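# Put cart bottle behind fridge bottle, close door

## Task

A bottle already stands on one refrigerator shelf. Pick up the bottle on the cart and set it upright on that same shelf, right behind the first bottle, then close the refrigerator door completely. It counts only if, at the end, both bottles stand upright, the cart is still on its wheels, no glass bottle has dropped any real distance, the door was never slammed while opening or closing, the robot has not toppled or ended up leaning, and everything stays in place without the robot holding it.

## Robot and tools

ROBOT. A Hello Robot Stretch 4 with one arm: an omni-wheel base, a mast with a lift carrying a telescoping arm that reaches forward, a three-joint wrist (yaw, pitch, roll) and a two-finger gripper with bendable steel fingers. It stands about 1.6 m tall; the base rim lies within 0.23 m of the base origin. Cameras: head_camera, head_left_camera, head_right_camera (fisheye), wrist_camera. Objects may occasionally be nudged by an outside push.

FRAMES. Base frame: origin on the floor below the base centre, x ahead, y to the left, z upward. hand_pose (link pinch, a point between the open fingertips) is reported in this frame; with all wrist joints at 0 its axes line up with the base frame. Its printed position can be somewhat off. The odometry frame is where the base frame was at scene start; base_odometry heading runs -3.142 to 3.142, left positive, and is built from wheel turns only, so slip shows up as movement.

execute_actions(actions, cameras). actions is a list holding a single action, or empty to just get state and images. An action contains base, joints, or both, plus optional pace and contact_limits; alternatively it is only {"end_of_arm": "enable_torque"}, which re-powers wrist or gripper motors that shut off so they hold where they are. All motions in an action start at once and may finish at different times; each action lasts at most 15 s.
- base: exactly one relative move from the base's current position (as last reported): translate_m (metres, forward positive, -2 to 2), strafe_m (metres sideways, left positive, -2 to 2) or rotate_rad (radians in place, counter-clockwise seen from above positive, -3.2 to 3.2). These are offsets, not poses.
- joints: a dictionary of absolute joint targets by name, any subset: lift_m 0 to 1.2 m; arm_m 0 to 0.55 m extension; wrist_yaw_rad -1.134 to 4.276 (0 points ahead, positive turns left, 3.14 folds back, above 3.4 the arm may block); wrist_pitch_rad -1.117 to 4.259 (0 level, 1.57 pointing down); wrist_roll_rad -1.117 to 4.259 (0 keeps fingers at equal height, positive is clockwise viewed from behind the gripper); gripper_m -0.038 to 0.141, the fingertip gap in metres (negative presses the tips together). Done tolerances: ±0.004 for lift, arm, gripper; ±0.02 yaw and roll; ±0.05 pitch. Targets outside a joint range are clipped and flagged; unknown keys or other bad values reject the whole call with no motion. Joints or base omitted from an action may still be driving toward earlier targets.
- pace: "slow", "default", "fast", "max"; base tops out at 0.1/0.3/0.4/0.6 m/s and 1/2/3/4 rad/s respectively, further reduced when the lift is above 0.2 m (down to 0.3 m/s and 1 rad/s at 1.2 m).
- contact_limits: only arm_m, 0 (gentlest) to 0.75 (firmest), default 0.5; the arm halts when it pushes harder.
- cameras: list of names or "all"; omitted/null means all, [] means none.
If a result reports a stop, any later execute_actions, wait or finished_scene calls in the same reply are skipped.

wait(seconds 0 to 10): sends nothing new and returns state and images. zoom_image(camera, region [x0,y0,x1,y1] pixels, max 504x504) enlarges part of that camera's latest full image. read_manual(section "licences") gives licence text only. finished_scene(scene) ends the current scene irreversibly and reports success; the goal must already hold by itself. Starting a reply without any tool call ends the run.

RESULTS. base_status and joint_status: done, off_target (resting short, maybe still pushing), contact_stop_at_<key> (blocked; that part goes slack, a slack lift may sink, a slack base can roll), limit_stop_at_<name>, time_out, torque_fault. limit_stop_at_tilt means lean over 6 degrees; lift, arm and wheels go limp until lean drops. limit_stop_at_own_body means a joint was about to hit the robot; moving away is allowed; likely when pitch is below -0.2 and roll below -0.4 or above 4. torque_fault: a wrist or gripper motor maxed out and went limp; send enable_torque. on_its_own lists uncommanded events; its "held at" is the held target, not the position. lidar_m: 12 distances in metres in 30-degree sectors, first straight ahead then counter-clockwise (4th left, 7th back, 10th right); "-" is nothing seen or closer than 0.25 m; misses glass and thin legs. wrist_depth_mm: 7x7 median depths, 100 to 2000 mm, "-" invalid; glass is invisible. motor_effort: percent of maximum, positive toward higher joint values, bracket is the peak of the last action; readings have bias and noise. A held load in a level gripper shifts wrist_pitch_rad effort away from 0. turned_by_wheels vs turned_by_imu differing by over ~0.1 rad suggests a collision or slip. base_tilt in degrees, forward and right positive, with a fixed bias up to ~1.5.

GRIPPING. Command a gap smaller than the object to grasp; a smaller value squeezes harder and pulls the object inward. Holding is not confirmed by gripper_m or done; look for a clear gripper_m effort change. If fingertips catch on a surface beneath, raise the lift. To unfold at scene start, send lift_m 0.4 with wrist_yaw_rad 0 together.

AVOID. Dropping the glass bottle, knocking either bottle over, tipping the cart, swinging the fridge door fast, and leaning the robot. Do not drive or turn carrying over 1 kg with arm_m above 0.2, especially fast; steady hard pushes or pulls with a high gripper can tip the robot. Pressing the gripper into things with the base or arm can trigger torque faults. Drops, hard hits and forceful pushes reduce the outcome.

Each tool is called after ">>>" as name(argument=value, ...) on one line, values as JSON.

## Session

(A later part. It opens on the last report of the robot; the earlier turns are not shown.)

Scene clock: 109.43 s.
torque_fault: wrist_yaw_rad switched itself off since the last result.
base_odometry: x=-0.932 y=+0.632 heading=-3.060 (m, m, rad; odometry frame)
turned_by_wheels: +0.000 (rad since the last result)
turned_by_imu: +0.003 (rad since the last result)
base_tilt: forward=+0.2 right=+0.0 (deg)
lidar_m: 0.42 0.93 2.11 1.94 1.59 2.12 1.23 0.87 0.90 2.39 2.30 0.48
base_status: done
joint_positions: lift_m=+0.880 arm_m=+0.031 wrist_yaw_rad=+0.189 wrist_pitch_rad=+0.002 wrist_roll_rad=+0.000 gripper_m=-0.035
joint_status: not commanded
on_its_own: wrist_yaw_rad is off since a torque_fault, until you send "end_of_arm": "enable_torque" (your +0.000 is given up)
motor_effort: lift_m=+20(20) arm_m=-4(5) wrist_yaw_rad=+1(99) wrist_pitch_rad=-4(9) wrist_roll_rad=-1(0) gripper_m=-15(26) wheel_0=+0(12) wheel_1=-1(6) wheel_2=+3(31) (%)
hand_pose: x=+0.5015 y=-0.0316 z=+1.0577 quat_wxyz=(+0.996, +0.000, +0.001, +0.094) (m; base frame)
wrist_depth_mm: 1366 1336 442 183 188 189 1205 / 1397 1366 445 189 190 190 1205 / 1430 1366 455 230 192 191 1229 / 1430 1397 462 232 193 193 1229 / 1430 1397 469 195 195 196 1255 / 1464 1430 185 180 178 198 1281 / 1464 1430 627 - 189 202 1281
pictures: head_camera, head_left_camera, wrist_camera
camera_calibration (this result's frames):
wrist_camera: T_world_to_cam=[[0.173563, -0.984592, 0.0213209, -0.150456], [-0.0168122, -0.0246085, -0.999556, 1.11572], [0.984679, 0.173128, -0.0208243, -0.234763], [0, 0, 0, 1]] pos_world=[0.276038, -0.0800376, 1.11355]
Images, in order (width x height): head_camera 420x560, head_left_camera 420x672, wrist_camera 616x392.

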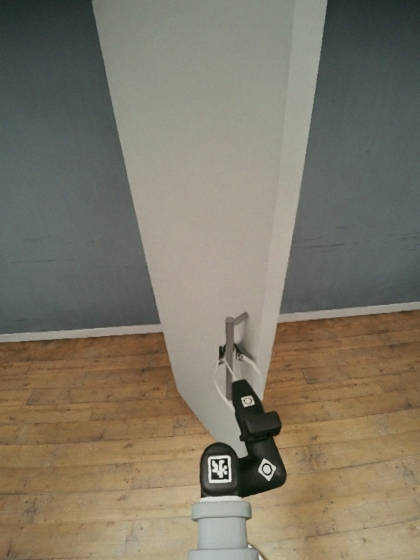

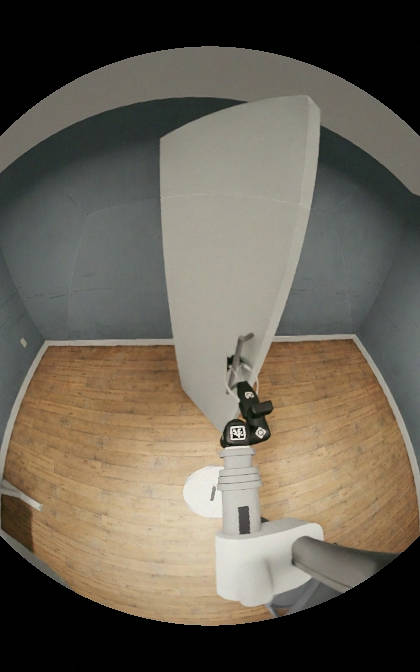

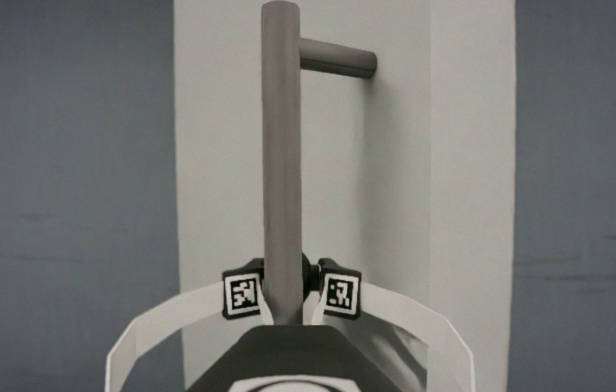

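>>> execute_actions(actions=[{"end_of_arm":"enable_torque"}], cameras=[])

>>> execute_actions(actions=[{"joints":{"gripper_m":0.045},"pace":"slow"}], cameras=["wrist_camera"])

>>> execute_actions(actions=[{"base":{"translate_m":-0.12},"pace":"slow"}])

Scene clock: 114.97 s.
base_odometry: x=-0.932 y=+0.632 heading=-3.060 (m, m, rad; odometry frame)
turned_by_wheels: +0.000 (rad since the last result)
turned_by_imu: -0.001 (rad since the last result)
base_tilt: forward=+0.2 right=-0.1 (deg)
lidar_m: 0.42 0.90 2.12 1.92 1.59 2.17 1.24 0.85 0.88 2.40 2.30 0.48
base_status: not commanded
joint_positions: lift_m=+0.880 arm_m=+0.031 wrist_yaw_rad=+0.189 wrist_pitch_rad=+0.002 wrist_roll_rad=+0.000 gripper_m=-0.035
joint_status: not commanded
end_of_arm: enable_torque: each motor that was off is on again
on_its_own: wrist_yaw_rad is held at +0.189, not at your +0.000, since a torque_fault
motor_effort: lift_m=+20(20) arm_m=-4(4) wrist_yaw_rad=+1(1) wrist_pitch_rad=-5(5) wrist_roll_rad=-1(0) gripper_m=-15(15) wheel_0=+0(0) wheel_1=-1(1) wheel_2=+2(2) (%)
hand_pose: x=+0.5015 y=-0.0316 z=+1.0577 quat_wxyz=(+0.996, +0.000, +0.001, +0.094) (m; base frame)
wrist_depth_mm: 1397 1336 442 183 188 189 1182 / 1397 1366 449 188 190 190 1229 / 1397 1366 455 229 191 191 1205 / 1397 1366 462 232 193 193 1229 / 1430 1397 473 194 195 196 1255 / 1430 1430 185 180 177 198 1229 / 1464 1430 634 - 189 202 1281
pictures: none
No camera images: the call's "cameras" was empty. Leave "cameras" out to get every camera's image.

Scene clock: 117.70 s.
base_odometry: x=-0.932 y=+0.632 heading=-3.060 (m, m, rad; odometry frame)
turned_by_wheels: +0.000 (rad since the last result)
turned_by_imu: -0.001 (rad since the last result)
base_tilt: forward=+0.2 right=-0.1 (deg)
lidar_m: 0.45 0.94 2.07 1.92 1.59 2.13 1.23 0.87 0.88 2.41 2.31 0.50
base_status: not commanded
joint_positions: lift_m=+0.880 arm_m=+0.031 wrist_yaw_rad=+0.189 wrist_pitch_rad=+0.002 wrist_roll_rad=+0.000 gripper_m=+0.045
joint_status: all done
on_its_own: wrist_yaw_rad is held at +0.189, not at your +0.000, since a torque_fault
motor_effort: lift_m=+20(20) arm_m=-5(4) wrist_yaw_rad=+2(2) wrist_pitch_rad=-5(5) wrist_roll_rad=-3(0) gripper_m=-3(14) wheel_0=+1(0) wheel_1=-1(1) wheel_2=+2(2) (%)
hand_pose: x=+0.5015 y=-0.0316 z=+1.0577 quat_wxyz=(+0.996, +0.000, +0.001, +0.094) (m; base frame)
wrist_depth_mm: 1366 1366 484 307 225 195 1205 / 1397 1336 488 310 213 196 1205 / 1397 1366 496 315 231 198 1229 / 1397 1397 500 317 232 200 1229 / 1430 1366 469 320 225 202 1255 / 1430 1430 200 193 200 203 1255 / 1464 1430 647 - 228 202 1255
pictures: wrist_camera
camera_calibration (this result's frames):
wrist_camera: T_world_to_cam=[[0.173484, -0.984606, 0.021321, -0.15044], [-0.0168141, -0.0246073, -0.999556, 1.11572], [0.984693, 0.173048, -0.0208242, -0.234766], [0, 0, 0, 1]] pos_world=[0.276032, -0.0800436, 1.11355]
Images, in order (width x height): wrist_camera 616x392.

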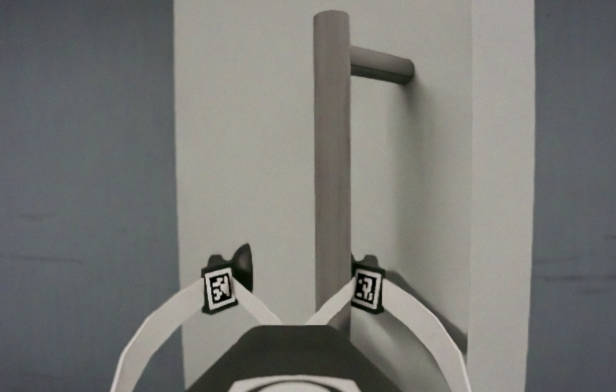

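Scene clock: 120.17 s.
base_odometry: x=-0.813 y=+0.642 heading=-3.060 (m, m, rad; odometry frame)
turned_by_wheels: +0.000 (rad since the last result)
turned_by_imu: +0.000 (rad since the last result)
base_tilt: forward=+0.2 right=-0.1 (deg)
lidar_m: 0.54 1.72 2.23 1.57 1.57 2.10 2.07 0.82 0.79 2.38 2.47 1.17
base_status: done
joint_positions: lift_m=+0.880 arm_m=+0.031 wrist_yaw_rad=+0.190 wrist_pitch_rad=+0.002 wrist_roll_rad=+0.000 gripper_m=+0.045
joint_status: not commanded
on_its_own: wrist_yaw_rad is held at +0.189, not at your +0.000, since a torque_fault
motor_effort: lift_m=+20(20) arm_m=-5(5) wrist_yaw_rad=+0(14) wrist_pitch_rad=-5(6) wrist_roll_rad=-1(1) gripper_m=-2(5) wheel_0=-1(3) wheel_1=-1(3) wheel_2=+1(9) (%)
hand_pose: x=+0.5015 y=-0.0315 z=+1.0576 quat_wxyz=(+0.996, +0.000, +0.001, +0.095) (m; base frame)
wrist_depth_mm: 1499 1464 676 377 290 891 1308 / 1499 1537 683 320 291 904 1336 / 1537 1537 691 343 294 917 1336 / 1576 1537 707 345 297 917 1366 / 1618 1537 647 347 298 917 1366 / 1576 1576 200 293 200 917 1366 / 1618 1537 1537 - 304 842 1366
pictures: head_camera, head_left_camera, head_right_camera, wrist_camera
camera_calibration (this result's frames):
wrist_camera: T_world_to_cam=[[0.174017, -0.984512, 0.0213239, -0.150551], [-0.0170014, -0.0246547, -0.999551, 1.11576], [0.984596, 0.173576, -0.0210284, -0.234531], [0, 0, 0, 1]] pos_world=[0.276086, -0.0800016, 1.11353]
Images, in order (width x height): head_camera 420x560, head_left_camera 420x672, head_right_camera 420x672, wrist_camera 616x392.

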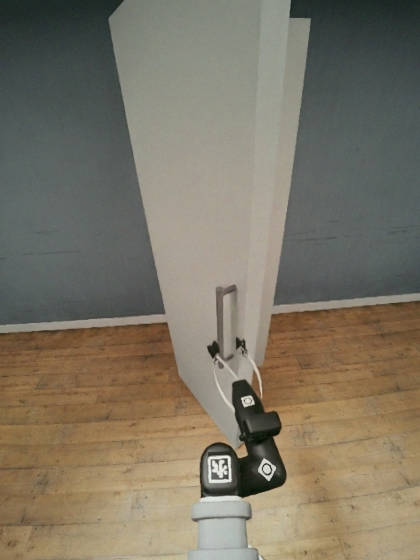

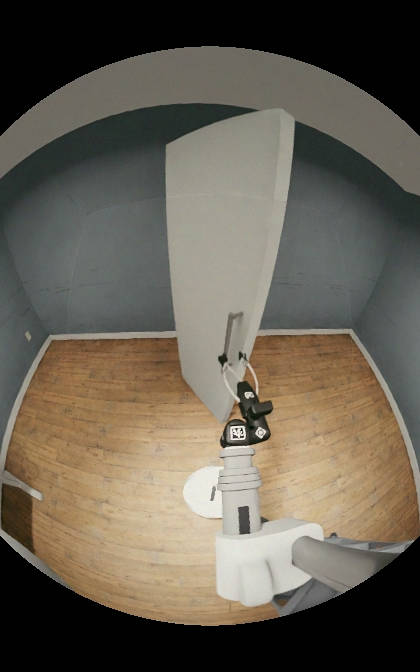

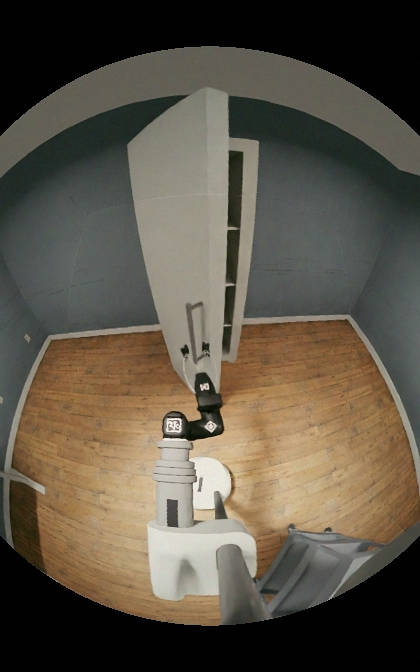

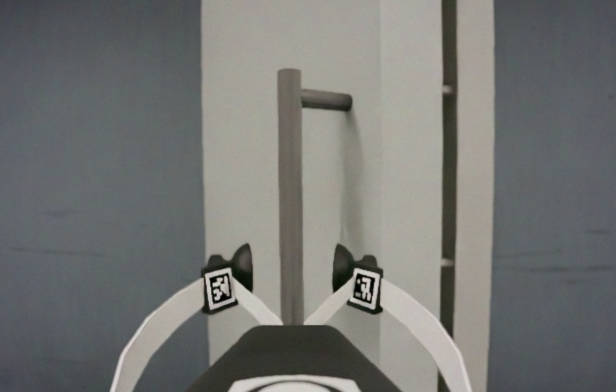

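>>> execute_actions(actions=[{"base":{"translate_m":-0.08},"joints":{"arm_m":0}}], cameras=[])

>>> execute_actions(actions=[{"base":{"rotate_rad":-2.2},"joints":{"wrist_yaw_rad":0,"gripper_m":0.13,"lift_m":0.85}}])

Scene clock: 129.70 s.
base_odometry: x=-0.733 y=+0.649 heading=-3.060 (m, m, rad; odometry frame)
turned_by_wheels: +0.000 (rad since the last result)
turned_by_imu: -0.001 (rad since the last result)
base_tilt: forward=+0.2 right=+0.0 (deg)
lidar_m: 0.62 1.78 2.36 1.57 1.58 2.07 1.97 0.76 0.71 2.40 2.46 1.24
base_status: done
joint_positions: lift_m=+0.880 arm_m=+0.002 wrist_yaw_rad=+0.190 wrist_pitch_rad=+0.002 wrist_roll_rad=+0.000 gripper_m=+0.045
joint_status: all done
on_its_own: wrist_yaw_rad is held at +0.189, not at your +0.000, since a torque_fault
motor_effort: lift_m=+20(20) arm_m=-8(9) wrist_yaw_rad=+0(1) wrist_pitch_rad=-6(5) wrist_roll_rad=+0(1) gripper_m=-4(2) wheel_0=-1(3) wheel_1=+1(5) wheel_2=-2(9) (%)
hand_pose: x=+0.4722 y=-0.0315 z=+1.0576 quat_wxyz=(+0.996, +0.000, +0.001, +0.095) (m; base frame)
wrist_depth_mm: 1618 1618 1576 512 404 1464 1430 / 1661 1618 1576 521 407 1430 1430 / 1661 1618 1618 492 413 1464 1464 / 1661 1618 1661 496 415 1464 1464 / 1661 1661 878 504 415 1499 1464 / 1708 1661 200 404 200 1499 1464 / 1708 1661 1661 - 427 1499 1499
pictures: none
No camera images: the call's "cameras" was empty. Leave "cameras" out to get every camera's image.

Scene clock: 132.10 s.
base_odometry: x=-0.733 y=+0.649 heading=+1.023 (m, m, rad; odometry frame)
turned_by_wheels: -2.200 (rad since the last result)
turned_by_imu: -2.182 (rad since the last result)
base_tilt: forward=+0.2 right=-0.1 (deg)
lidar_m: 0.73 2.39 2.41 1.91 0.62 0.99 2.17 2.03 1.55 1.92 1.97 0.80
base_status: done
joint_positions: lift_m=+0.850 arm_m=+0.002 wrist_yaw_rad=+0.000 wrist_pitch_rad=+0.002 wrist_roll_rad=+0.000 gripper_m=+0.130
joint_status: all done
motor_effort: lift_m=+20(24) arm_m=-8(8) wrist_yaw_rad=+0(9) wrist_pitch_rad=-5(5) wrist_roll_rad=-2(2) gripper_m=+0(3) wheel_0=+1(3) wheel_1=-1(7) wheel_2=+0(7) (%)
hand_pose: x=+0.4610 y=-0.0873 z=+1.0277 quat_wxyz=(+1.000, +0.000, +0.001, +0.000) (m; base frame)
wrist_depth_mm: 1863 - - - - 1756 1499 / 1921 - - - - 1756 1576 / 1921 - - - - 1808 1537 / 1921 - - - - 1756 1537 / 1983 - - - 1060 1661 1537 / 1921 - 723 564 569 621 654 / 1983 - - - 591 831 1499
pictures: head_camera, head_left_camera, head_right_camera, wrist_camera
camera_calibration (this result's frames):
wrist_camera: T_world_to_cam=[[-0.014465, -0.999668, 0.0213243, -0.112314], [-0.0213378, -0.0210131, -0.999551, 1.08604], [0.999668, -0.0149135, -0.0210267, -0.208929], [0, 0, 0, 1]] pos_world=[0.230409, -0.0925712, 1.08356]
Images, in order (width x height): head_camera 420x560, head_left_camera 420x672, head_right_camera 420x672, wrist_camera 616x392.

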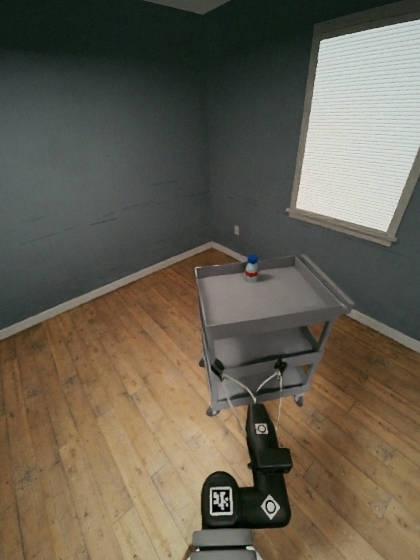

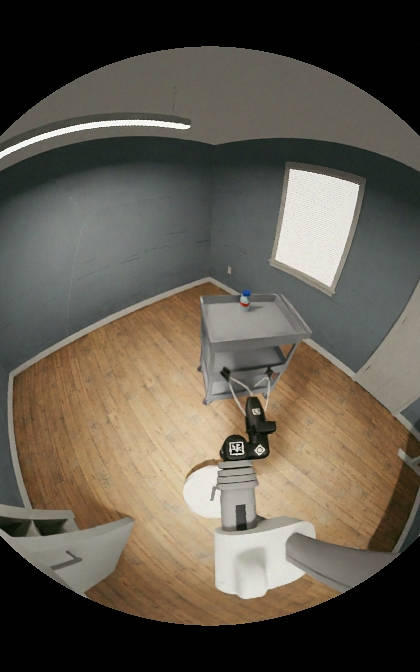

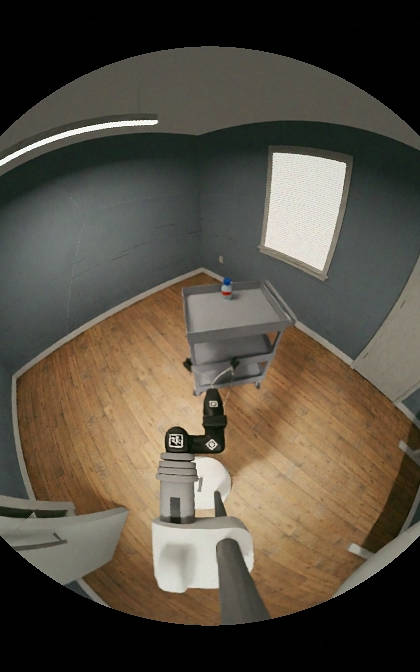

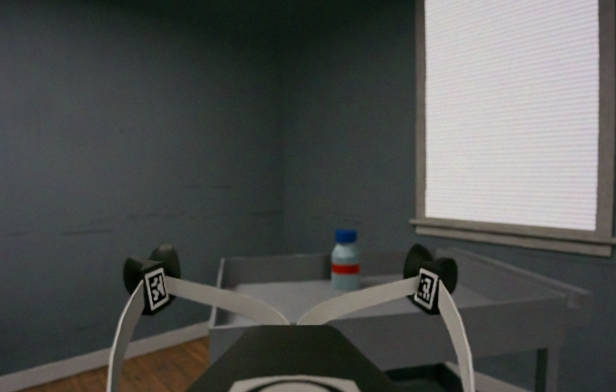

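>>> execute_actions(actions=[{"base":{"strafe_m":-0.12},"joints":{"lift_m":0.88,"wrist_pitch_rad":0.35}}], cameras=[])

>>> execute_actions(actions=[{"base":{"translate_m":0.35},"joints":{"arm_m":0.2}}], cameras=["wrist_camera","head_camera"])

Scene clock: 140.03 s.
base_odometry: x=-0.631 y=+0.586 heading=+1.023 (m, m, rad; odometry frame)
turned_by_wheels: +0.000 (rad since the last result)
turned_by_imu: -0.002 (rad since the last result)
base_tilt: forward=+0.1 right=+0.0 (deg)
lidar_m: 0.74 2.47 2.49 2.02 0.73 1.23 2.29 1.46 1.46 1.83 1.88 0.82
base_status: done
joint_positions: lift_m=+0.880 arm_m=+0.002 wrist_yaw_rad=+0.000 wrist_pitch_rad=+0.352 wrist_roll_rad=+0.000 gripper_m=+0.130
joint_status: all done
motor_effort: lift_m=+23(22) arm_m=-9(8) wrist_yaw_rad=+0(1) wrist_pitch_rad=-5(4) wrist_roll_rad=-2(0) gripper_m=-1(1) wheel_0=+0(6) wheel_1=+0(8) wheel_2=+1(1) (%)
hand_pose: x=+0.4433 y=-0.0874 z=+0.9586 quat_wxyz=(+0.985, +0.000, +0.175, +0.000) (m; base frame)
wrist_depth_mm: 1863 - - - 1921 1576 1366 / 1921 - - - - 1661 1430 / - - 991 1025 1060 1618 1430 / - - 585 615 634 668 1499 / - 1863 1060 1098 1078 1808 1576 / 1618 654 842 891 759 1618 1576 / 1366 1336 750 - 788 1336 1366
pictures: none
No camera images: the call's "cameras" was empty. Leave "cameras" out to get every camera's image.

Scene clock: 142.70 s.
base_odometry: x=-0.448 y=+0.885 heading=+1.023 (m, m, rad; odometry frame)
turned_by_wheels: +0.000 (rad since the last result)
turned_by_imu: -0.002 (rad since the last result)
base_tilt: forward=+0.2 right=+0.0 (deg)
lidar_m: 0.39 0.40 2.22 2.28 0.96 0.96 2.56 1.73 1.74 1.85 0.69 0.44
base_status: done
joint_positions: lift_m=+0.880 arm_m=+0.198 wrist_yaw_rad=+0.000 wrist_pitch_rad=+0.352 wrist_roll_rad=+0.000 gripper_m=+0.130
joint_status: all done
motor_effort: lift_m=+22(23) arm_m=+9(8) wrist_yaw_rad=+0(0) wrist_pitch_rad=-5(5) wrist_roll_rad=+0(0) gripper_m=+1(0) wheel_0=-1(7) wheel_1=+0(4) wheel_2=+2(8) (%)
hand_pose: x=+0.6402 y=-0.0874 z=+0.9586 quat_wxyz=(+0.985, +0.000, +0.175, +0.000) (m; base frame)
wrist_depth_mm: 1537 1756 1983 1921 1499 1255 1098 / 1576 1808 - - 1618 1308 1118 / 1618 1921 - - 1661 1336 1160 / 1708 1983 - 512 1661 1336 1182 / 462 469 496 404 530 521 452 / 407 397 399 407 402 433 415 / 357 355 370 - 370 357 362
pictures: head_camera, wrist_camera
camera_calibration (this result's frames):
wrist_camera: T_world_to_cam=[[-0.0064626, -0.999665, 0.0250783, -0.117028], [-0.362601, -0.0210293, -0.931707, 1.17427], [0.931922, -0.0151147, -0.362344, -0.0189972], [0, 0, 0, 1]] pos_world=[0.44274, -0.0925817, 1.09013]
Images, in order (width x height): head_camera 420x560, wrist_camera 616x392.

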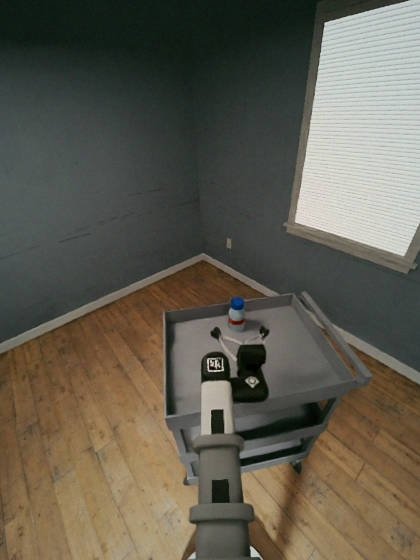

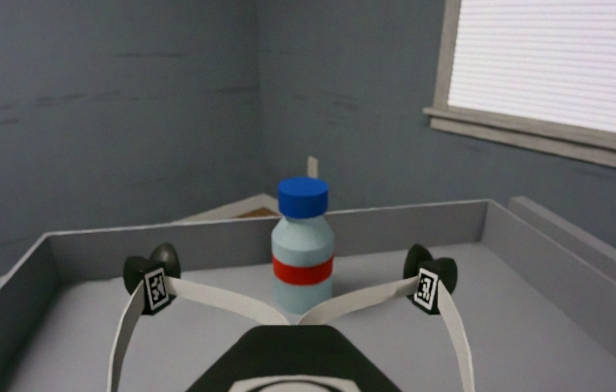

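>>> execute_actions(actions=[{"joints":{"lift_m":0.81,"arm_m":0.25}}], cameras=[])

>>> execute_actions(actions=[{"joints":{"arm_m":0.39},"pace":"slow"}], cameras=["wrist_camera"])

Scene clock: 149.33 s.
base_odometry: x=-0.448 y=+0.885 heading=+1.023 (m, m, rad; odometry frame)
turned_by_wheels: +0.000 (rad since the last result)
turned_by_imu: -0.001 (rad since the last result)
base_tilt: forward=+0.1 right=+0.0 (deg)
lidar_m: 0.37 0.40 2.25 2.25 0.95 0.95 2.57 1.72 1.73 1.83 0.68 0.43
base_status: not commanded
joint_positions: lift_m=+0.810 arm_m=+0.248 wrist_yaw_rad=+0.000 wrist_pitch_rad=+0.352 wrist_roll_rad=+0.000 gripper_m=+0.130
joint_status: all done
motor_effort: lift_m=+18(17) arm_m=+9(9) wrist_yaw_rad=+1(1) wrist_pitch_rad=-5(5) wrist_roll_rad=+0(2) gripper_m=+1(0) wheel_0=-1(1) wheel_1=+0(0) wheel_2=+2(2) (%)
hand_pose: x=+0.6901 y=-0.0874 z=+0.8890 quat_wxyz=(+0.985, +0.000, +0.175, +0.000) (m; base frame)
wrist_depth_mm: 1499 1708 1983 1863 1430 1229 1060 / 1576 1808 - 1983 1576 1255 1098 / 1618 1863 - 340 1661 1308 1138 / 389 407 421 324 459 480 430 / 389 407 415 342 418 415 399 / 322 301 304 317 304 329 327 / 271 270 279 - 282 271 274
pictures: none
No camera images: the call's "cameras" was empty. Leave "cameras" out to get every camera's image.

Scene clock: 152.00 s.
base_odometry: x=-0.448 y=+0.885 heading=+1.023 (m, m, rad; odometry frame)
turned_by_wheels: +0.000 (rad since the last result)
turned_by_imu: -0.001 (rad since the last result)
base_tilt: forward=+0.2 right=+0.0 (deg)
lidar_m: 0.38 0.41 2.21 2.23 0.95 0.93 2.57 1.71 1.74 1.85 0.72 0.43
base_status: not commanded
joint_positions: lift_m=+0.810 arm_m=+0.388 wrist_yaw_rad=+0.000 wrist_pitch_rad=+0.352 wrist_roll_rad=+0.000 gripper_m=+0.130
joint_status: all done
motor_effort: lift_m=+18(18) arm_m=+9(10) wrist_yaw_rad=+1(0) wrist_pitch_rad=-5(5) wrist_roll_rad=-3(1) gripper_m=-1(0) wheel_0=-1(1) wheel_1=+0(0) wheel_2=+2(2) (%)
hand_pose: x=+0.8301 y=-0.0874 z=+0.8890 quat_wxyz=(+0.985, +0.000, +0.175, +0.000) (m; base frame)
wrist_depth_mm: 1430 1618 1921 1756 1366 1160 991 / 1464 1708 1983 1863 1464 1160 1025 / 1537 1756 - 1983 1499 1255 1042 / 1576 1863 - 196 1537 1281 1078 / 1576 1756 294 180 310 334 353 / 276 279 297 188 206 329 325 / 271 270 281 - 273 271 274
pictures: wrist_camera
camera_calibration (this result's frames):
wrist_camera: T_world_to_cam=[[-0.00652511, -0.999664, 0.0250784, -0.114019], [-0.362618, -0.0210065, -0.931701, 1.17826], [0.931915, -0.0151733, -0.362359, -0.221236], [0, 0, 0, 1]] pos_world=[0.632687, -0.0925864, 1.02048]
Images, in order (width x height): wrist_camera 616x392.

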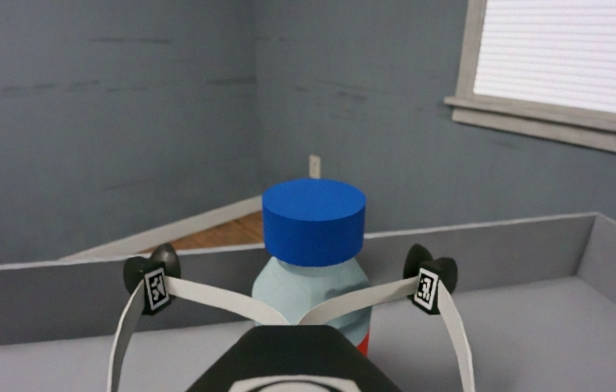

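>>> execute_actions(actions=[{"base":{"strafe_m":-0.011},"pace":"slow"}], cameras=[])

>>> execute_actions(actions=[{"joints":{"gripper_m":0.01}}], cameras=[])

>>> execute_actions(actions=[{"joints":{"lift_m":0.93},"pace":"slow"}], cameras=["wrist_camera"])

>>> execute_actions(actions=[{"base":{"translate_m":-0.3},"joints":{"arm_m":0}}])

Scene clock: 159.83 s.
base_odometry: x=-0.439 y=+0.879 heading=+1.023 (m, m, rad; odometry frame)
turned_by_wheels: +0.000 (rad since the last result)
turned_by_imu: -0.001 (rad since the last result)
base_tilt: forward=+0.2 right=+0.0 (deg)
lidar_m: 0.38 0.41 2.22 2.28 0.95 0.96 2.56 1.73 1.73 1.80 0.66 0.45
base_status: done
joint_positions: lift_m=+0.810 arm_m=+0.388 wrist_yaw_rad=+0.000 wrist_pitch_rad=+0.352 wrist_roll_rad=+0.000 gripper_m=+0.130
joint_status: not commanded
motor_effort: lift_m=+18(18) arm_m=+8(10) wrist_yaw_rad=+1(1) wrist_pitch_rad=-5(5) wrist_roll_rad=+2(2) gripper_m=+1(0) wheel_0=+2(3) wheel_1=-1(5) wheel_2=+0(1) (%)
hand_pose: x=+0.8301 y=-0.0874 z=+0.8890 quat_wxyz=(+0.985, +0.000, +0.175, +0.000) (m; base frame)
wrist_depth_mm: 1430 1618 1921 1708 1336 1138 976 / 1464 1708 1983 1863 1430 1160 1008 / 1537 1756 - 1921 1499 1205 1042 / 1618 1808 - 196 1576 1281 1078 / 1576 1756 289 181 317 334 355 / 276 281 203 187 303 327 327 / 270 268 281 - 281 272 274
pictures: none
No camera images: the call's "cameras" was empty. Leave "cameras" out to get every camera's image.

Scene clock: 161.93 s.
base_odometry: x=-0.439 y=+0.879 heading=+1.023 (m, m, rad; odometry frame)
turned_by_wheels: +0.000 (rad since the last result)
turned_by_imu: +0.000 (rad since the last result)
base_tilt: forward=+0.2 right=+0.0 (deg)
lidar_m: 0.40 0.41 2.24 2.29 0.95 0.95 2.57 1.72 1.71 1.81 0.69 0.43
base_status: not commanded
joint_positions: lift_m=+0.810 arm_m=+0.388 wrist_yaw_rad=+0.000 wrist_pitch_rad=+0.355 wrist_roll_rad=+0.000 gripper_m=+0.010
joint_status: all done
motor_effort: lift_m=+19(19) arm_m=+9(9) wrist_yaw_rad=+0(1) wrist_pitch_rad=-15(15) wrist_roll_rad=+0(1) gripper_m=-18(17) wheel_0=+2(2) wheel_1=-1(1) wheel_2=+0(0) (%)
hand_pose: x=+0.8298 y=-0.0874 z=+0.8879 quat_wxyz=(+0.984, +0.000, +0.177, +0.000) (m; base frame)
wrist_depth_mm: 1397 1618 1921 1708 1366 1118 976 / 1499 1661 1983 1808 1464 1160 991 / 1537 1756 - 1863 1499 1229 1060 / 1576 1863 - 183 1618 1255 1078 / 1576 281 222 156 314 338 355 / 278 277 181 170 190 322 322 / 266 265 271 - 278 266 270
pictures: none
No camera images: the call's "cameras" was empty. Leave "cameras" out to get every camera's image.

Scene clock: 163.77 s.
base_odometry: x=-0.439 y=+0.879 heading=+1.023 (m, m, rad; odometry frame)
turned_by_wheels: +0.000 (rad since the last result)
turned_by_imu: +0.000 (rad since the last result)
base_tilt: forward=+0.2 right=-0.1 (deg)
lidar_m: 0.37 0.41 2.24 2.28 0.93 0.97 2.57 1.72 1.70 1.83 0.71 0.44
base_status: not commanded
joint_positions: lift_m=+0.930 arm_m=+0.388 wrist_yaw_rad=+0.000 wrist_pitch_rad=+0.356 wrist_roll_rad=+0.000 gripper_m=+0.010
joint_status: all done
motor_effort: lift_m=+25(26) arm_m=+9(9) wrist_yaw_rad=+1(1) wrist_pitch_rad=-16(17) wrist_roll_rad=+0(2) gripper_m=-18(18) wheel_0=+2(2) wheel_1=-1(1) wheel_2=+0(0) (%)
hand_pose: x=+0.8298 y=-0.0874 z=+1.0073 quat_wxyz=(+0.984, +0.000, +0.177, +0.000) (m; base frame)
wrist_depth_mm: 1430 1618 1921 1708 1366 1138 976 / 1464 1661 - 1808 1430 1182 1025 / 1537 1808 - 1921 1499 1205 1060 / 1576 1863 - 183 1576 1281 1098 / 1661 1921 222 156 1618 1336 1138 / 1661 1576 182 170 190 1281 1118 / 1397 1397 891 - 375 397 389
pictures: wrist_camera
camera_calibration (this result's frames):
wrist_camera: T_world_to_cam=[[-0.00642092, -0.999664, 0.0251056, -0.117102], [-0.366444, -0.0210074, -0.930203, 1.29005], [0.930418, -0.0151726, -0.366186, -0.172943], [0, 0, 0, 1]] pos_world=[0.63289, -0.0925863, 1.13962]
Images, in order (width x height): wrist_camera 616x392.

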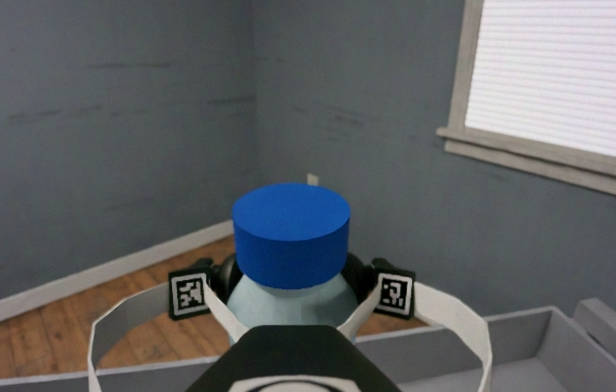

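Scene clock: 166.23 s.
base_odometry: x=-0.595 y=+0.623 heading=+1.023 (m, m, rad; odometry frame)
turned_by_wheels: +0.000 (rad since the last result)
turned_by_imu: +0.000 (rad since the last result)
base_tilt: forward=+0.2 right=+0.0 (deg)
lidar_m: 0.67 2.43 2.46 2.07 0.77 1.19 2.36 1.49 1.47 1.90 1.85 0.74
base_status: done
joint_positions: lift_m=+0.930 arm_m=+0.002 wrist_yaw_rad=+0.000 wrist_pitch_rad=+0.356 wrist_roll_rad=+0.000 gripper_m=+0.010
joint_status: all done
motor_effort: lift_m=+24(25) arm_m=-8(9) wrist_yaw_rad=+1(0) wrist_pitch_rad=-17(18) wrist_roll_rad=-1(1) gripper_m=-18(19) wheel_0=-1(2) wheel_1=-1(4) wheel_2=+0(8) (%)
hand_pose: x=+0.4428 y=-0.0875 z=+1.0073 quat_wxyz=(+0.984, +0.000, +0.177, +0.000) (m; base frame)
wrist_depth_mm: 1808 - - - 1863 1537 1336 / 1921 - - - 1921 1576 1366 / 1983 - - - 1863 1661 1430 / - - 854 184 854 741 1499 / - 544 222 156 597 647 1576 / 1708 544 181 171 190 1618 1576 / 1397 798 831 - 842 1336 1430
pictures: head_camera, head_left_camera, head_right_camera, wrist_camera
camera_calibration (this result's frames):
wrist_camera: T_world_to_cam=[[-0.00666387, -0.999663, 0.0251074, -0.119548], [-0.366695, -0.020916, -0.930106, 1.14825], [0.930317, -0.0154049, -0.366432, 0.187357], [0, 0, 0, 1]] pos_world=[0.245958, -0.0926046, 1.13965]
Images, in order (width x height): head_camera 420x560, head_left_camera 420x672, head_right_camera 420x672, wrist_camera 616x392.

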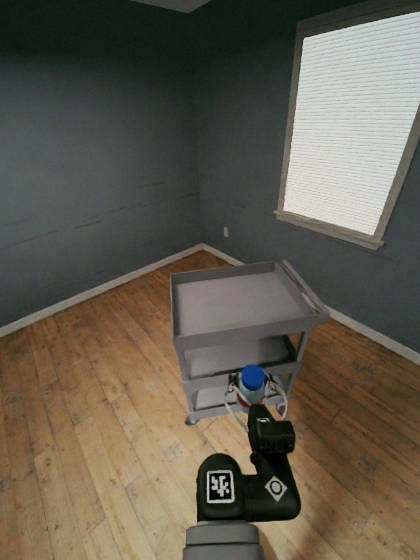

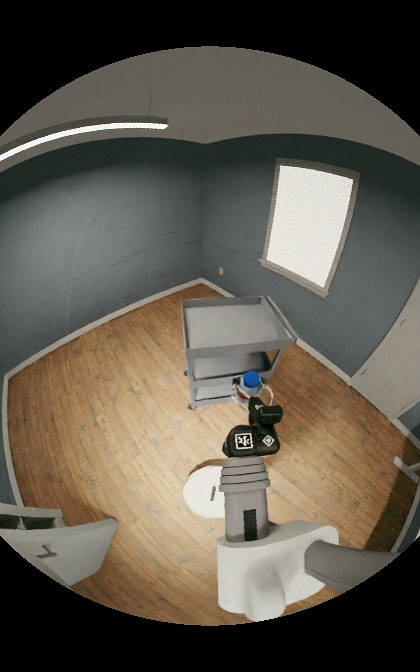

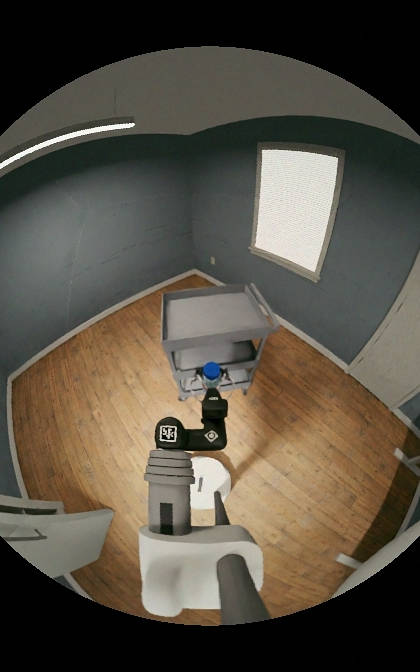

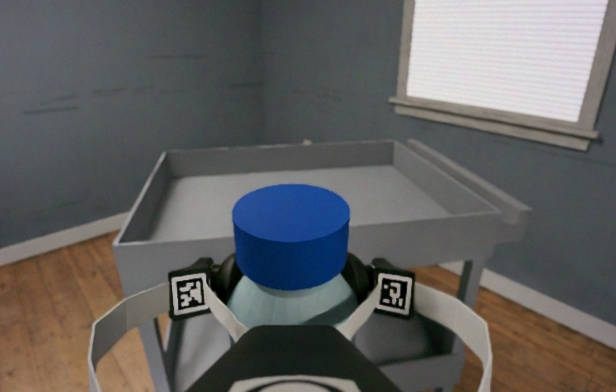

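>>> execute_actions(actions=[{"base":{"rotate_rad":0.62},"pace":"slow","joints":{"lift_m":0.95}}], cameras=[])

>>> execute_actions(actions=[{"base":{"strafe_m":0.36}}], cameras=[])

>>> execute_actions(actions=[{"base":{"translate_m":0.7}}])

Scene clock: 179.77 s.
base_odometry: x=-0.595 y=+0.623 heading=+1.643 (m, m, rad; odometry frame)
turned_by_wheels: +0.620 (rad since the last result)
turned_by_imu: +0.613 (rad since the last result)
base_tilt: forward=+0.2 right=+0.0 (deg)
lidar_m: 2.45 2.51 1.41 0.77 1.93 2.42 1.47 1.53 1.95 1.84 0.74 0.69
base_status: done
joint_positions: lift_m=+0.950 arm_m=+0.002 wrist_yaw_rad=+0.000 wrist_pitch_rad=+0.356 wrist_roll_rad=+0.000 gripper_m=+0.010
joint_status: all done
motor_effort: lift_m=+25(23) arm_m=-9(9) wrist_yaw_rad=+1(1) wrist_pitch_rad=-17(18) wrist_roll_rad=-2(0) gripper_m=-18(18) wheel_0=-2(5) wheel_1=-3(5) wheel_2=-1(5) (%)
hand_pose: x=+0.4429 y=-0.0874 z=+1.0273 quat_wxyz=(+0.984, +0.000, +0.177, +0.000) (m; base frame)
wrist_depth_mm: 1983 - - - - - - / - - - - - - - / - - - - - - - / - - - 184 - 854 831 / - - 222 156 - 676 676 / 1708 1618 182 170 190 484 462 / 1430 1430 1464 - 1430 842 809
pictures: none
No camera images: the call's "cameras" was empty. Leave "cameras" out to get every camera's image.

Scene clock: 182.30 s.
base_odometry: x=-0.954 y=+0.598 heading=+1.642 (m, m, rad; odometry frame)
turned_by_wheels: +0.000 (rad since the last result)
turned_by_imu: +0.000 (rad since the last result)
base_tilt: forward=+0.2 right=+0.0 (deg)
lidar_m: 2.43 2.33 0.40 0.40 0.92 2.04 2.21 1.55 2.05 2.21 0.92 0.89
base_status: done
joint_positions: lift_m=+0.950 arm_m=+0.002 wrist_yaw_rad=+0.000 wrist_pitch_rad=+0.356 wrist_roll_rad=+0.000 gripper_m=+0.010
joint_status: not commanded
motor_effort: lift_m=+24(25) arm_m=-9(9) wrist_yaw_rad=+0(1) wrist_pitch_rad=-17(17) wrist_roll_rad=+0(0) gripper_m=-19(18) wheel_0=-1(7) wheel_1=-2(7) wheel_2=+0(2) (%)
hand_pose: x=+0.4429 y=-0.0874 z=+1.0273 quat_wxyz=(+0.984, +0.000, +0.177, +0.000) (m; base frame)
wrist_depth_mm: 1983 1983 1983 - - - - / - - - - - - - / - - - - - - - / - - - 183 - - - / - - 223 156 - - - / 1708 1576 182 170 190 1756 1025 / 1430 1430 1430 - 1499 1430 1118
pictures: none
No camera images: the call's "cameras" was empty. Leave "cameras" out to get every camera's image.

Scene clock: 186.13 s.
base_odometry: x=-1.004 y=+1.296 heading=+1.642 (m, m, rad; odometry frame)
turned_by_wheels: +0.000 (rad since the last result)
turned_by_imu: -0.003 (rad since the last result)
base_tilt: forward=+0.2 right=+0.1 (deg)
lidar_m: 1.72 1.78 1.65 1.33 1.02 0.68 2.61 2.29 1.23 0.63 0.80 1.83
base_status: done
joint_positions: lift_m=+0.950 arm_m=+0.002 wrist_yaw_rad=+0.000 wrist_pitch_rad=+0.356 wrist_roll_rad=+0.000 gripper_m=+0.010
joint_status: not commanded
motor_effort: lift_m=+24(25) arm_m=-8(9) wrist_yaw_rad=+0(0) wrist_pitch_rad=-17(17) wrist_roll_rad=-1(0) gripper_m=-19(18) wheel_0=-1(4) wheel_1=+0(4) wheel_2=+2(8) (%)
hand_pose: x=+0.4429 y=-0.0874 z=+1.0273 quat_wxyz=(+0.984, +0.000, +0.177, +0.000) (m; base frame)
wrist_depth_mm: 1281 1336 1366 1397 1464 1499 1499 / 1366 1397 1430 1499 1537 1576 1576 / 1464 1499 1537 1576 1618 1661 1756 / 1576 1576 1618 183 1756 1808 1921 / 1661 1708 223 156 1863 1983 1983 / 1708 1618 181 170 190 1756 1756 / 1430 1430 1464 - 1499 1430 1464
pictures: head_camera, head_left_camera, head_right_camera, wrist_camera
camera_calibration (this result's frames):
wrist_camera: T_world_to_cam=[[-0.00637016, -0.999664, 0.0251224, -0.120118], [-0.366434, -0.0210418, -0.930206, 1.16692], [0.930422, -0.0151313, -0.366177, 0.194394], [0, 0, 0, 1]] pos_world=[0.245965, -0.092582, 1.15967]
Images, in order (width x height): head_camera 420x560, head_left_camera 420x672, head_right_camera 420x672, wrist_camera 616x392.

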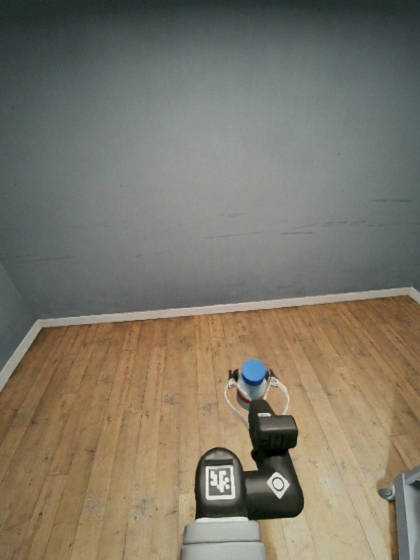

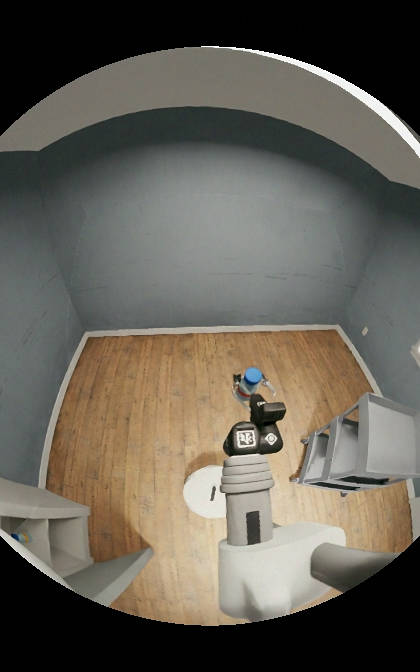

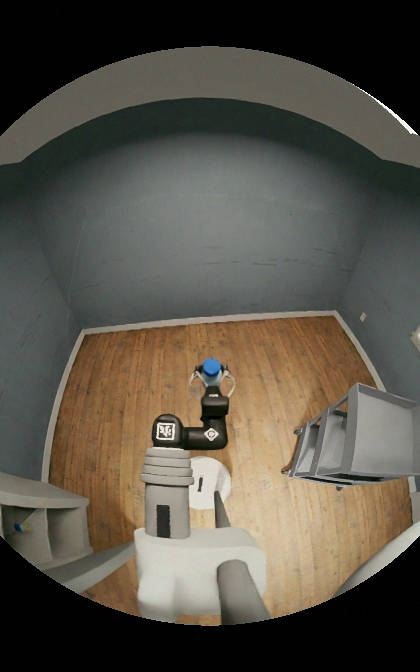

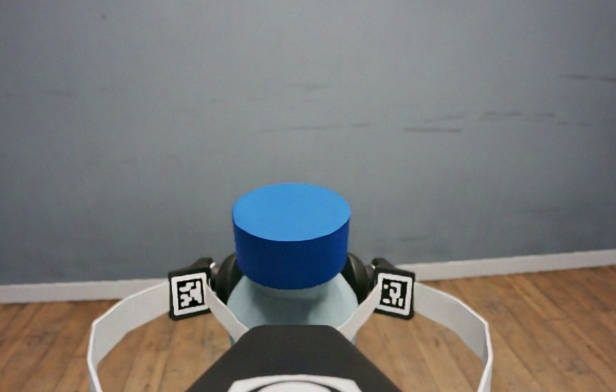

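>>> execute_actions(actions=[{"base":{"rotate_rad":0.05},"pace":"slow"}], cameras=[])

>>> execute_actions(actions=[{"base":{"strafe_m":0.6}}], cameras=["head_left_camera","head_right_camera"])

Scene clock: 192.90 s.
base_odometry: x=-1.004 y=+1.296 heading=+1.692 (m, m, rad; odometry frame)
turned_by_wheels: +0.050 (rad since the last result)
turned_by_imu: +0.048 (rad since the last result)
base_tilt: forward=+0.2 right=+0.1 (deg)
lidar_m: 1.71 1.77 1.63 1.05 0.79 0.67 3.04 2.31 1.00 0.63 0.84 1.83
base_status: done
joint_positions: lift_m=+0.950 arm_m=+0.002 wrist_yaw_rad=+0.000 wrist_pitch_rad=+0.356 wrist_roll_rad=+0.000 gripper_m=+0.010
joint_status: not commanded
motor_effort: lift_m=+24(24) arm_m=-9(8) wrist_yaw_rad=+1(0) wrist_pitch_rad=-17(17) wrist_roll_rad=-2(2) gripper_m=-18(18) wheel_0=-2(3) wheel_1=-3(2) wheel_2=-2(4) (%)
hand_pose: x=+0.4429 y=-0.0874 z=+1.0273 quat_wxyz=(+0.984, +0.000, +0.177, +0.000) (m; base frame)
wrist_depth_mm: 1366 1366 1366 1397 1397 1430 1464 / 1397 1430 1464 1464 1499 1537 1576 / 1499 1537 1576 1576 1576 1618 1661 / 1618 1661 1618 184 1708 1756 1756 / 1708 1756 222 156 1808 1863 1921 / 1708 1618 182 170 190 1756 1708 / 1430 1430 1464 - 1499 1464 1464
pictures: none
No camera images: the call's "cameras" was empty. Leave "cameras" out to get every camera's image.

Scene clock: 196.23 s.
base_odometry: x=-1.600 y=+1.224 heading=+1.691 (m, m, rad; odometry frame)
turned_by_wheels: +0.000 (rad since the last result)
turned_by_imu: +0.001 (rad since the last result)
base_tilt: forward=+0.1 right=+0.0 (deg)
lidar_m: 1.70 1.40 0.99 0.93 0.47 0.59 0.50 2.47 2.89 1.22 2.49 1.78
base_status: done
joint_positions: lift_m=+0.950 arm_m=+0.002 wrist_yaw_rad=+0.000 wrist_pitch_rad=+0.356 wrist_roll_rad=+0.000 gripper_m=+0.010
joint_status: not commanded
motor_effort: lift_m=+24(24) arm_m=-9(8) wrist_yaw_rad=+0(1) wrist_pitch_rad=-17(18) wrist_roll_rad=+0(0) gripper_m=-19(19) wheel_0=+0(7) wheel_1=-3(6) wheel_2=-1(2) (%)
hand_pose: x=+0.4429 y=-0.0874 z=+1.0274 quat_wxyz=(+0.984, +0.000, +0.177, +0.000) (m; base frame)
wrist_depth_mm: 1336 1366 1366 1366 1430 1430 1430 / 1397 1430 1464 1464 1464 1499 1499 / 1499 1537 1537 1576 1576 1618 1618 / 1576 1618 1618 183 1708 1756 1756 / 1661 1708 223 156 1808 1863 1863 / 1618 1576 181 170 190 1708 1756 / 1430 1430 1430 - 1499 1430 1430
pictures: head_left_camera, head_right_camera
Images, in order (width x height): head_left_camera 420x672, head_right_camera 420x672.

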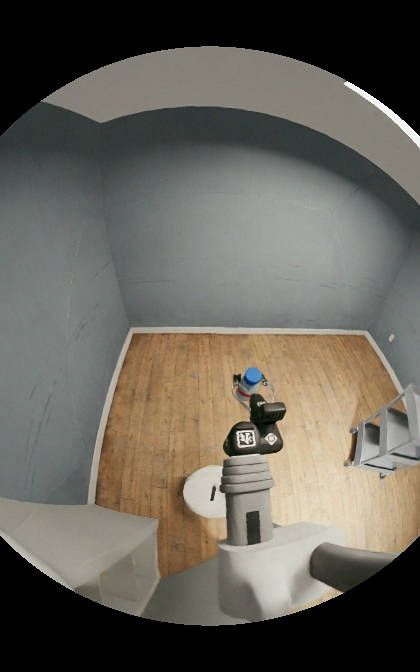

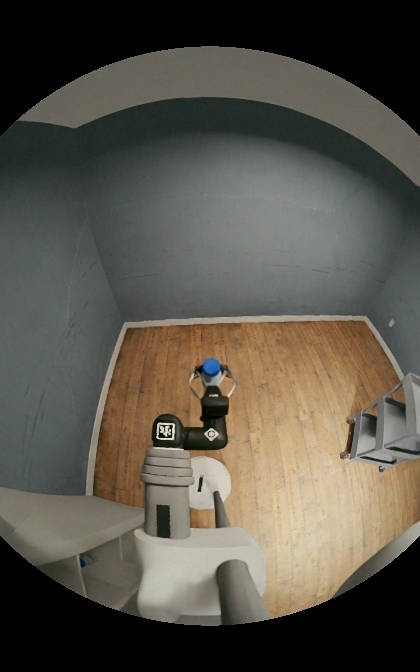

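>>> execute_actions(actions=[{"base":{"translate_m":-0.3},"pace":"slow"}], cameras=["head_left_camera","head_right_camera"])

Scene clock: 205.03 s.
base_odometry: x=-1.564 y=+0.926 heading=+1.692 (m, m, rad; odometry frame)
turned_by_wheels: +0.000 (rad since the last result)
turned_by_imu: -0.001 (rad since the last result)
base_tilt: forward=+0.2 right=-0.1 (deg)
lidar_m: 2.00 1.36 0.99 0.37 0.43 0.35 0.25 0.26 2.74 1.25 1.33 2.08
base_status: done
joint_positions: lift_m=+0.950 arm_m=+0.002 wrist_yaw_rad=+0.000 wrist_pitch_rad=+0.356 wrist_roll_rad=+0.000 gripper_m=+0.010
joint_status: not commanded
motor_effort: lift_m=+24(24) arm_m=-9(8) wrist_yaw_rad=+1(0) wrist_pitch_rad=-17(16) wrist_roll_rad=+2(0) gripper_m=-18(18) wheel_0=+0(3) wheel_1=+0(4) wheel_2=+0(6) (%)
hand_pose: x=+0.4429 y=-0.0874 z=+1.0274 quat_wxyz=(+0.984, +0.000, +0.177, +0.000) (m; base frame)
wrist_depth_mm: 1576 1661 1661 1708 1708 1708 1756 / 1618 1756 1756 1756 1808 1863 1863 / 1618 1863 1863 1921 1921 1983 1921 / 1661 1983 1983 184 - - - / 1618 - 222 156 - - - / 1618 1576 182 170 190 1756 1756 / 1397 1430 1464 - 1464 1430 1430
pictures: head_left_camera, head_right_camera
Images, in order (width x height): head_left_camera 420x672, head_right_camera 420x672.

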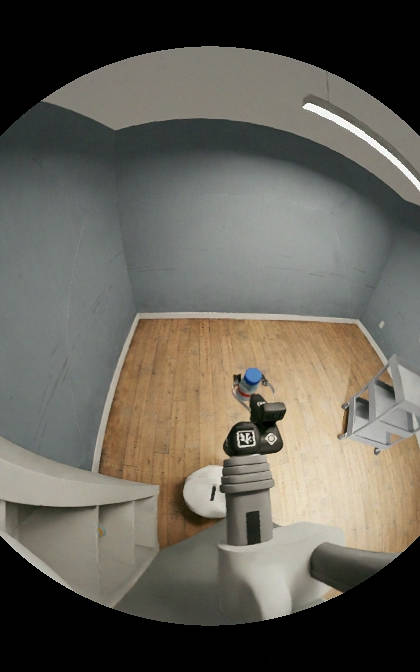

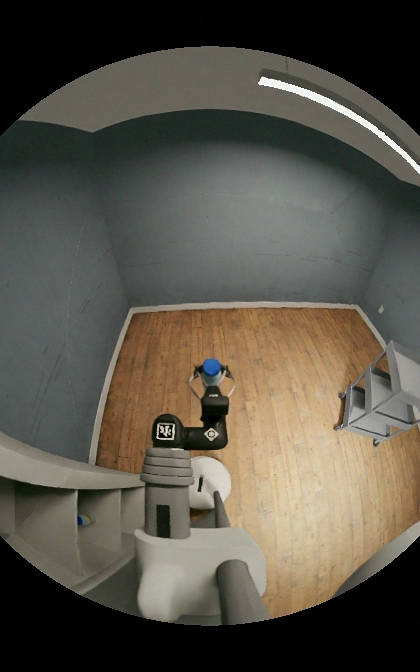

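>>> execute_actions(actions=[{"base":{"translate_m":-0.33},"pace":"slow"}], cameras=["head_left_camera","head_right_camera"])

Scene clock: 214.50 s.
base_odometry: x=-1.524 y=+0.599 heading=+1.691 (m, m, rad; odometry frame)
turned_by_wheels: +0.000 (rad since the last result)
turned_by_imu: -0.007 (rad since the last result)
base_tilt: forward=+0.2 right=+0.1 (deg)
lidar_m: 2.34 1.38 0.40 0.38 0.30 0.25 - 0.25 0.29 1.56 1.34 2.46
base_status: done
joint_positions: lift_m=+0.950 arm_m=+0.001 wrist_yaw_rad=+0.000 wrist_pitch_rad=+0.356 wrist_roll_rad=+0.000 gripper_m=+0.010
joint_status: not commanded
motor_effort: lift_m=+24(24) arm_m=-7(8) wrist_yaw_rad=+1(9) wrist_pitch_rad=-17(18) wrist_roll_rad=+0(1) gripper_m=-19(19) wheel_0=-10(20) wheel_1=-10(30) wheel_2=+15(30) (%)
hand_pose: x=+0.4426 y=-0.0874 z=+1.0274 quat_wxyz=(+0.984, +0.000, +0.177, +0.000) (m; base frame)
wrist_depth_mm: 1661 1921 1921 1983 1983 - - / 1708 - - - - - - / 1661 - - - - - - / 1661 - - 185 - - - / 1661 - 206 155 - - - / 1618 1576 182 170 190 1756 1756 / 1397 1430 1464 - 1499 1430 1464
pictures: head_left_camera, head_right_camera
Images, in order (width x height): head_left_camera 420x672, head_right_camera 420x672.

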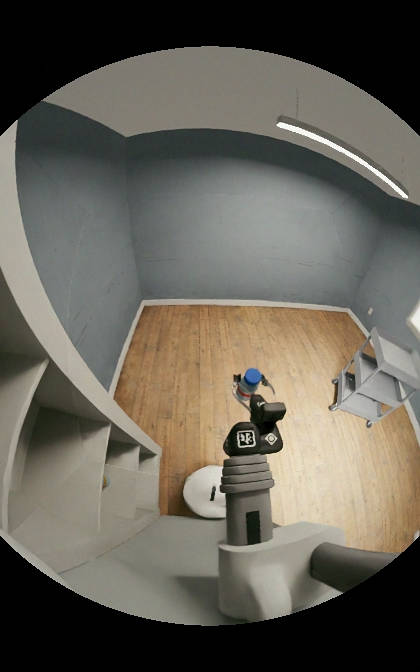

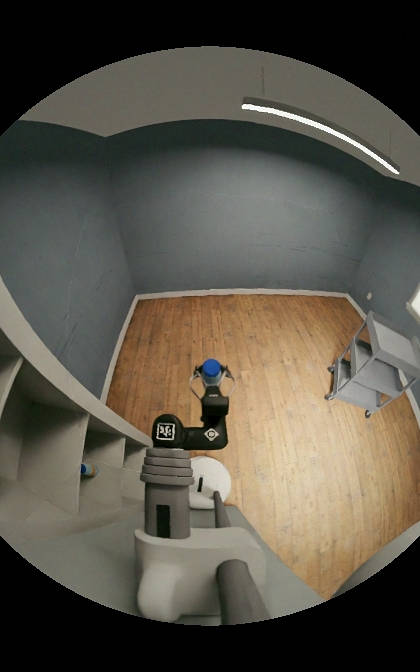

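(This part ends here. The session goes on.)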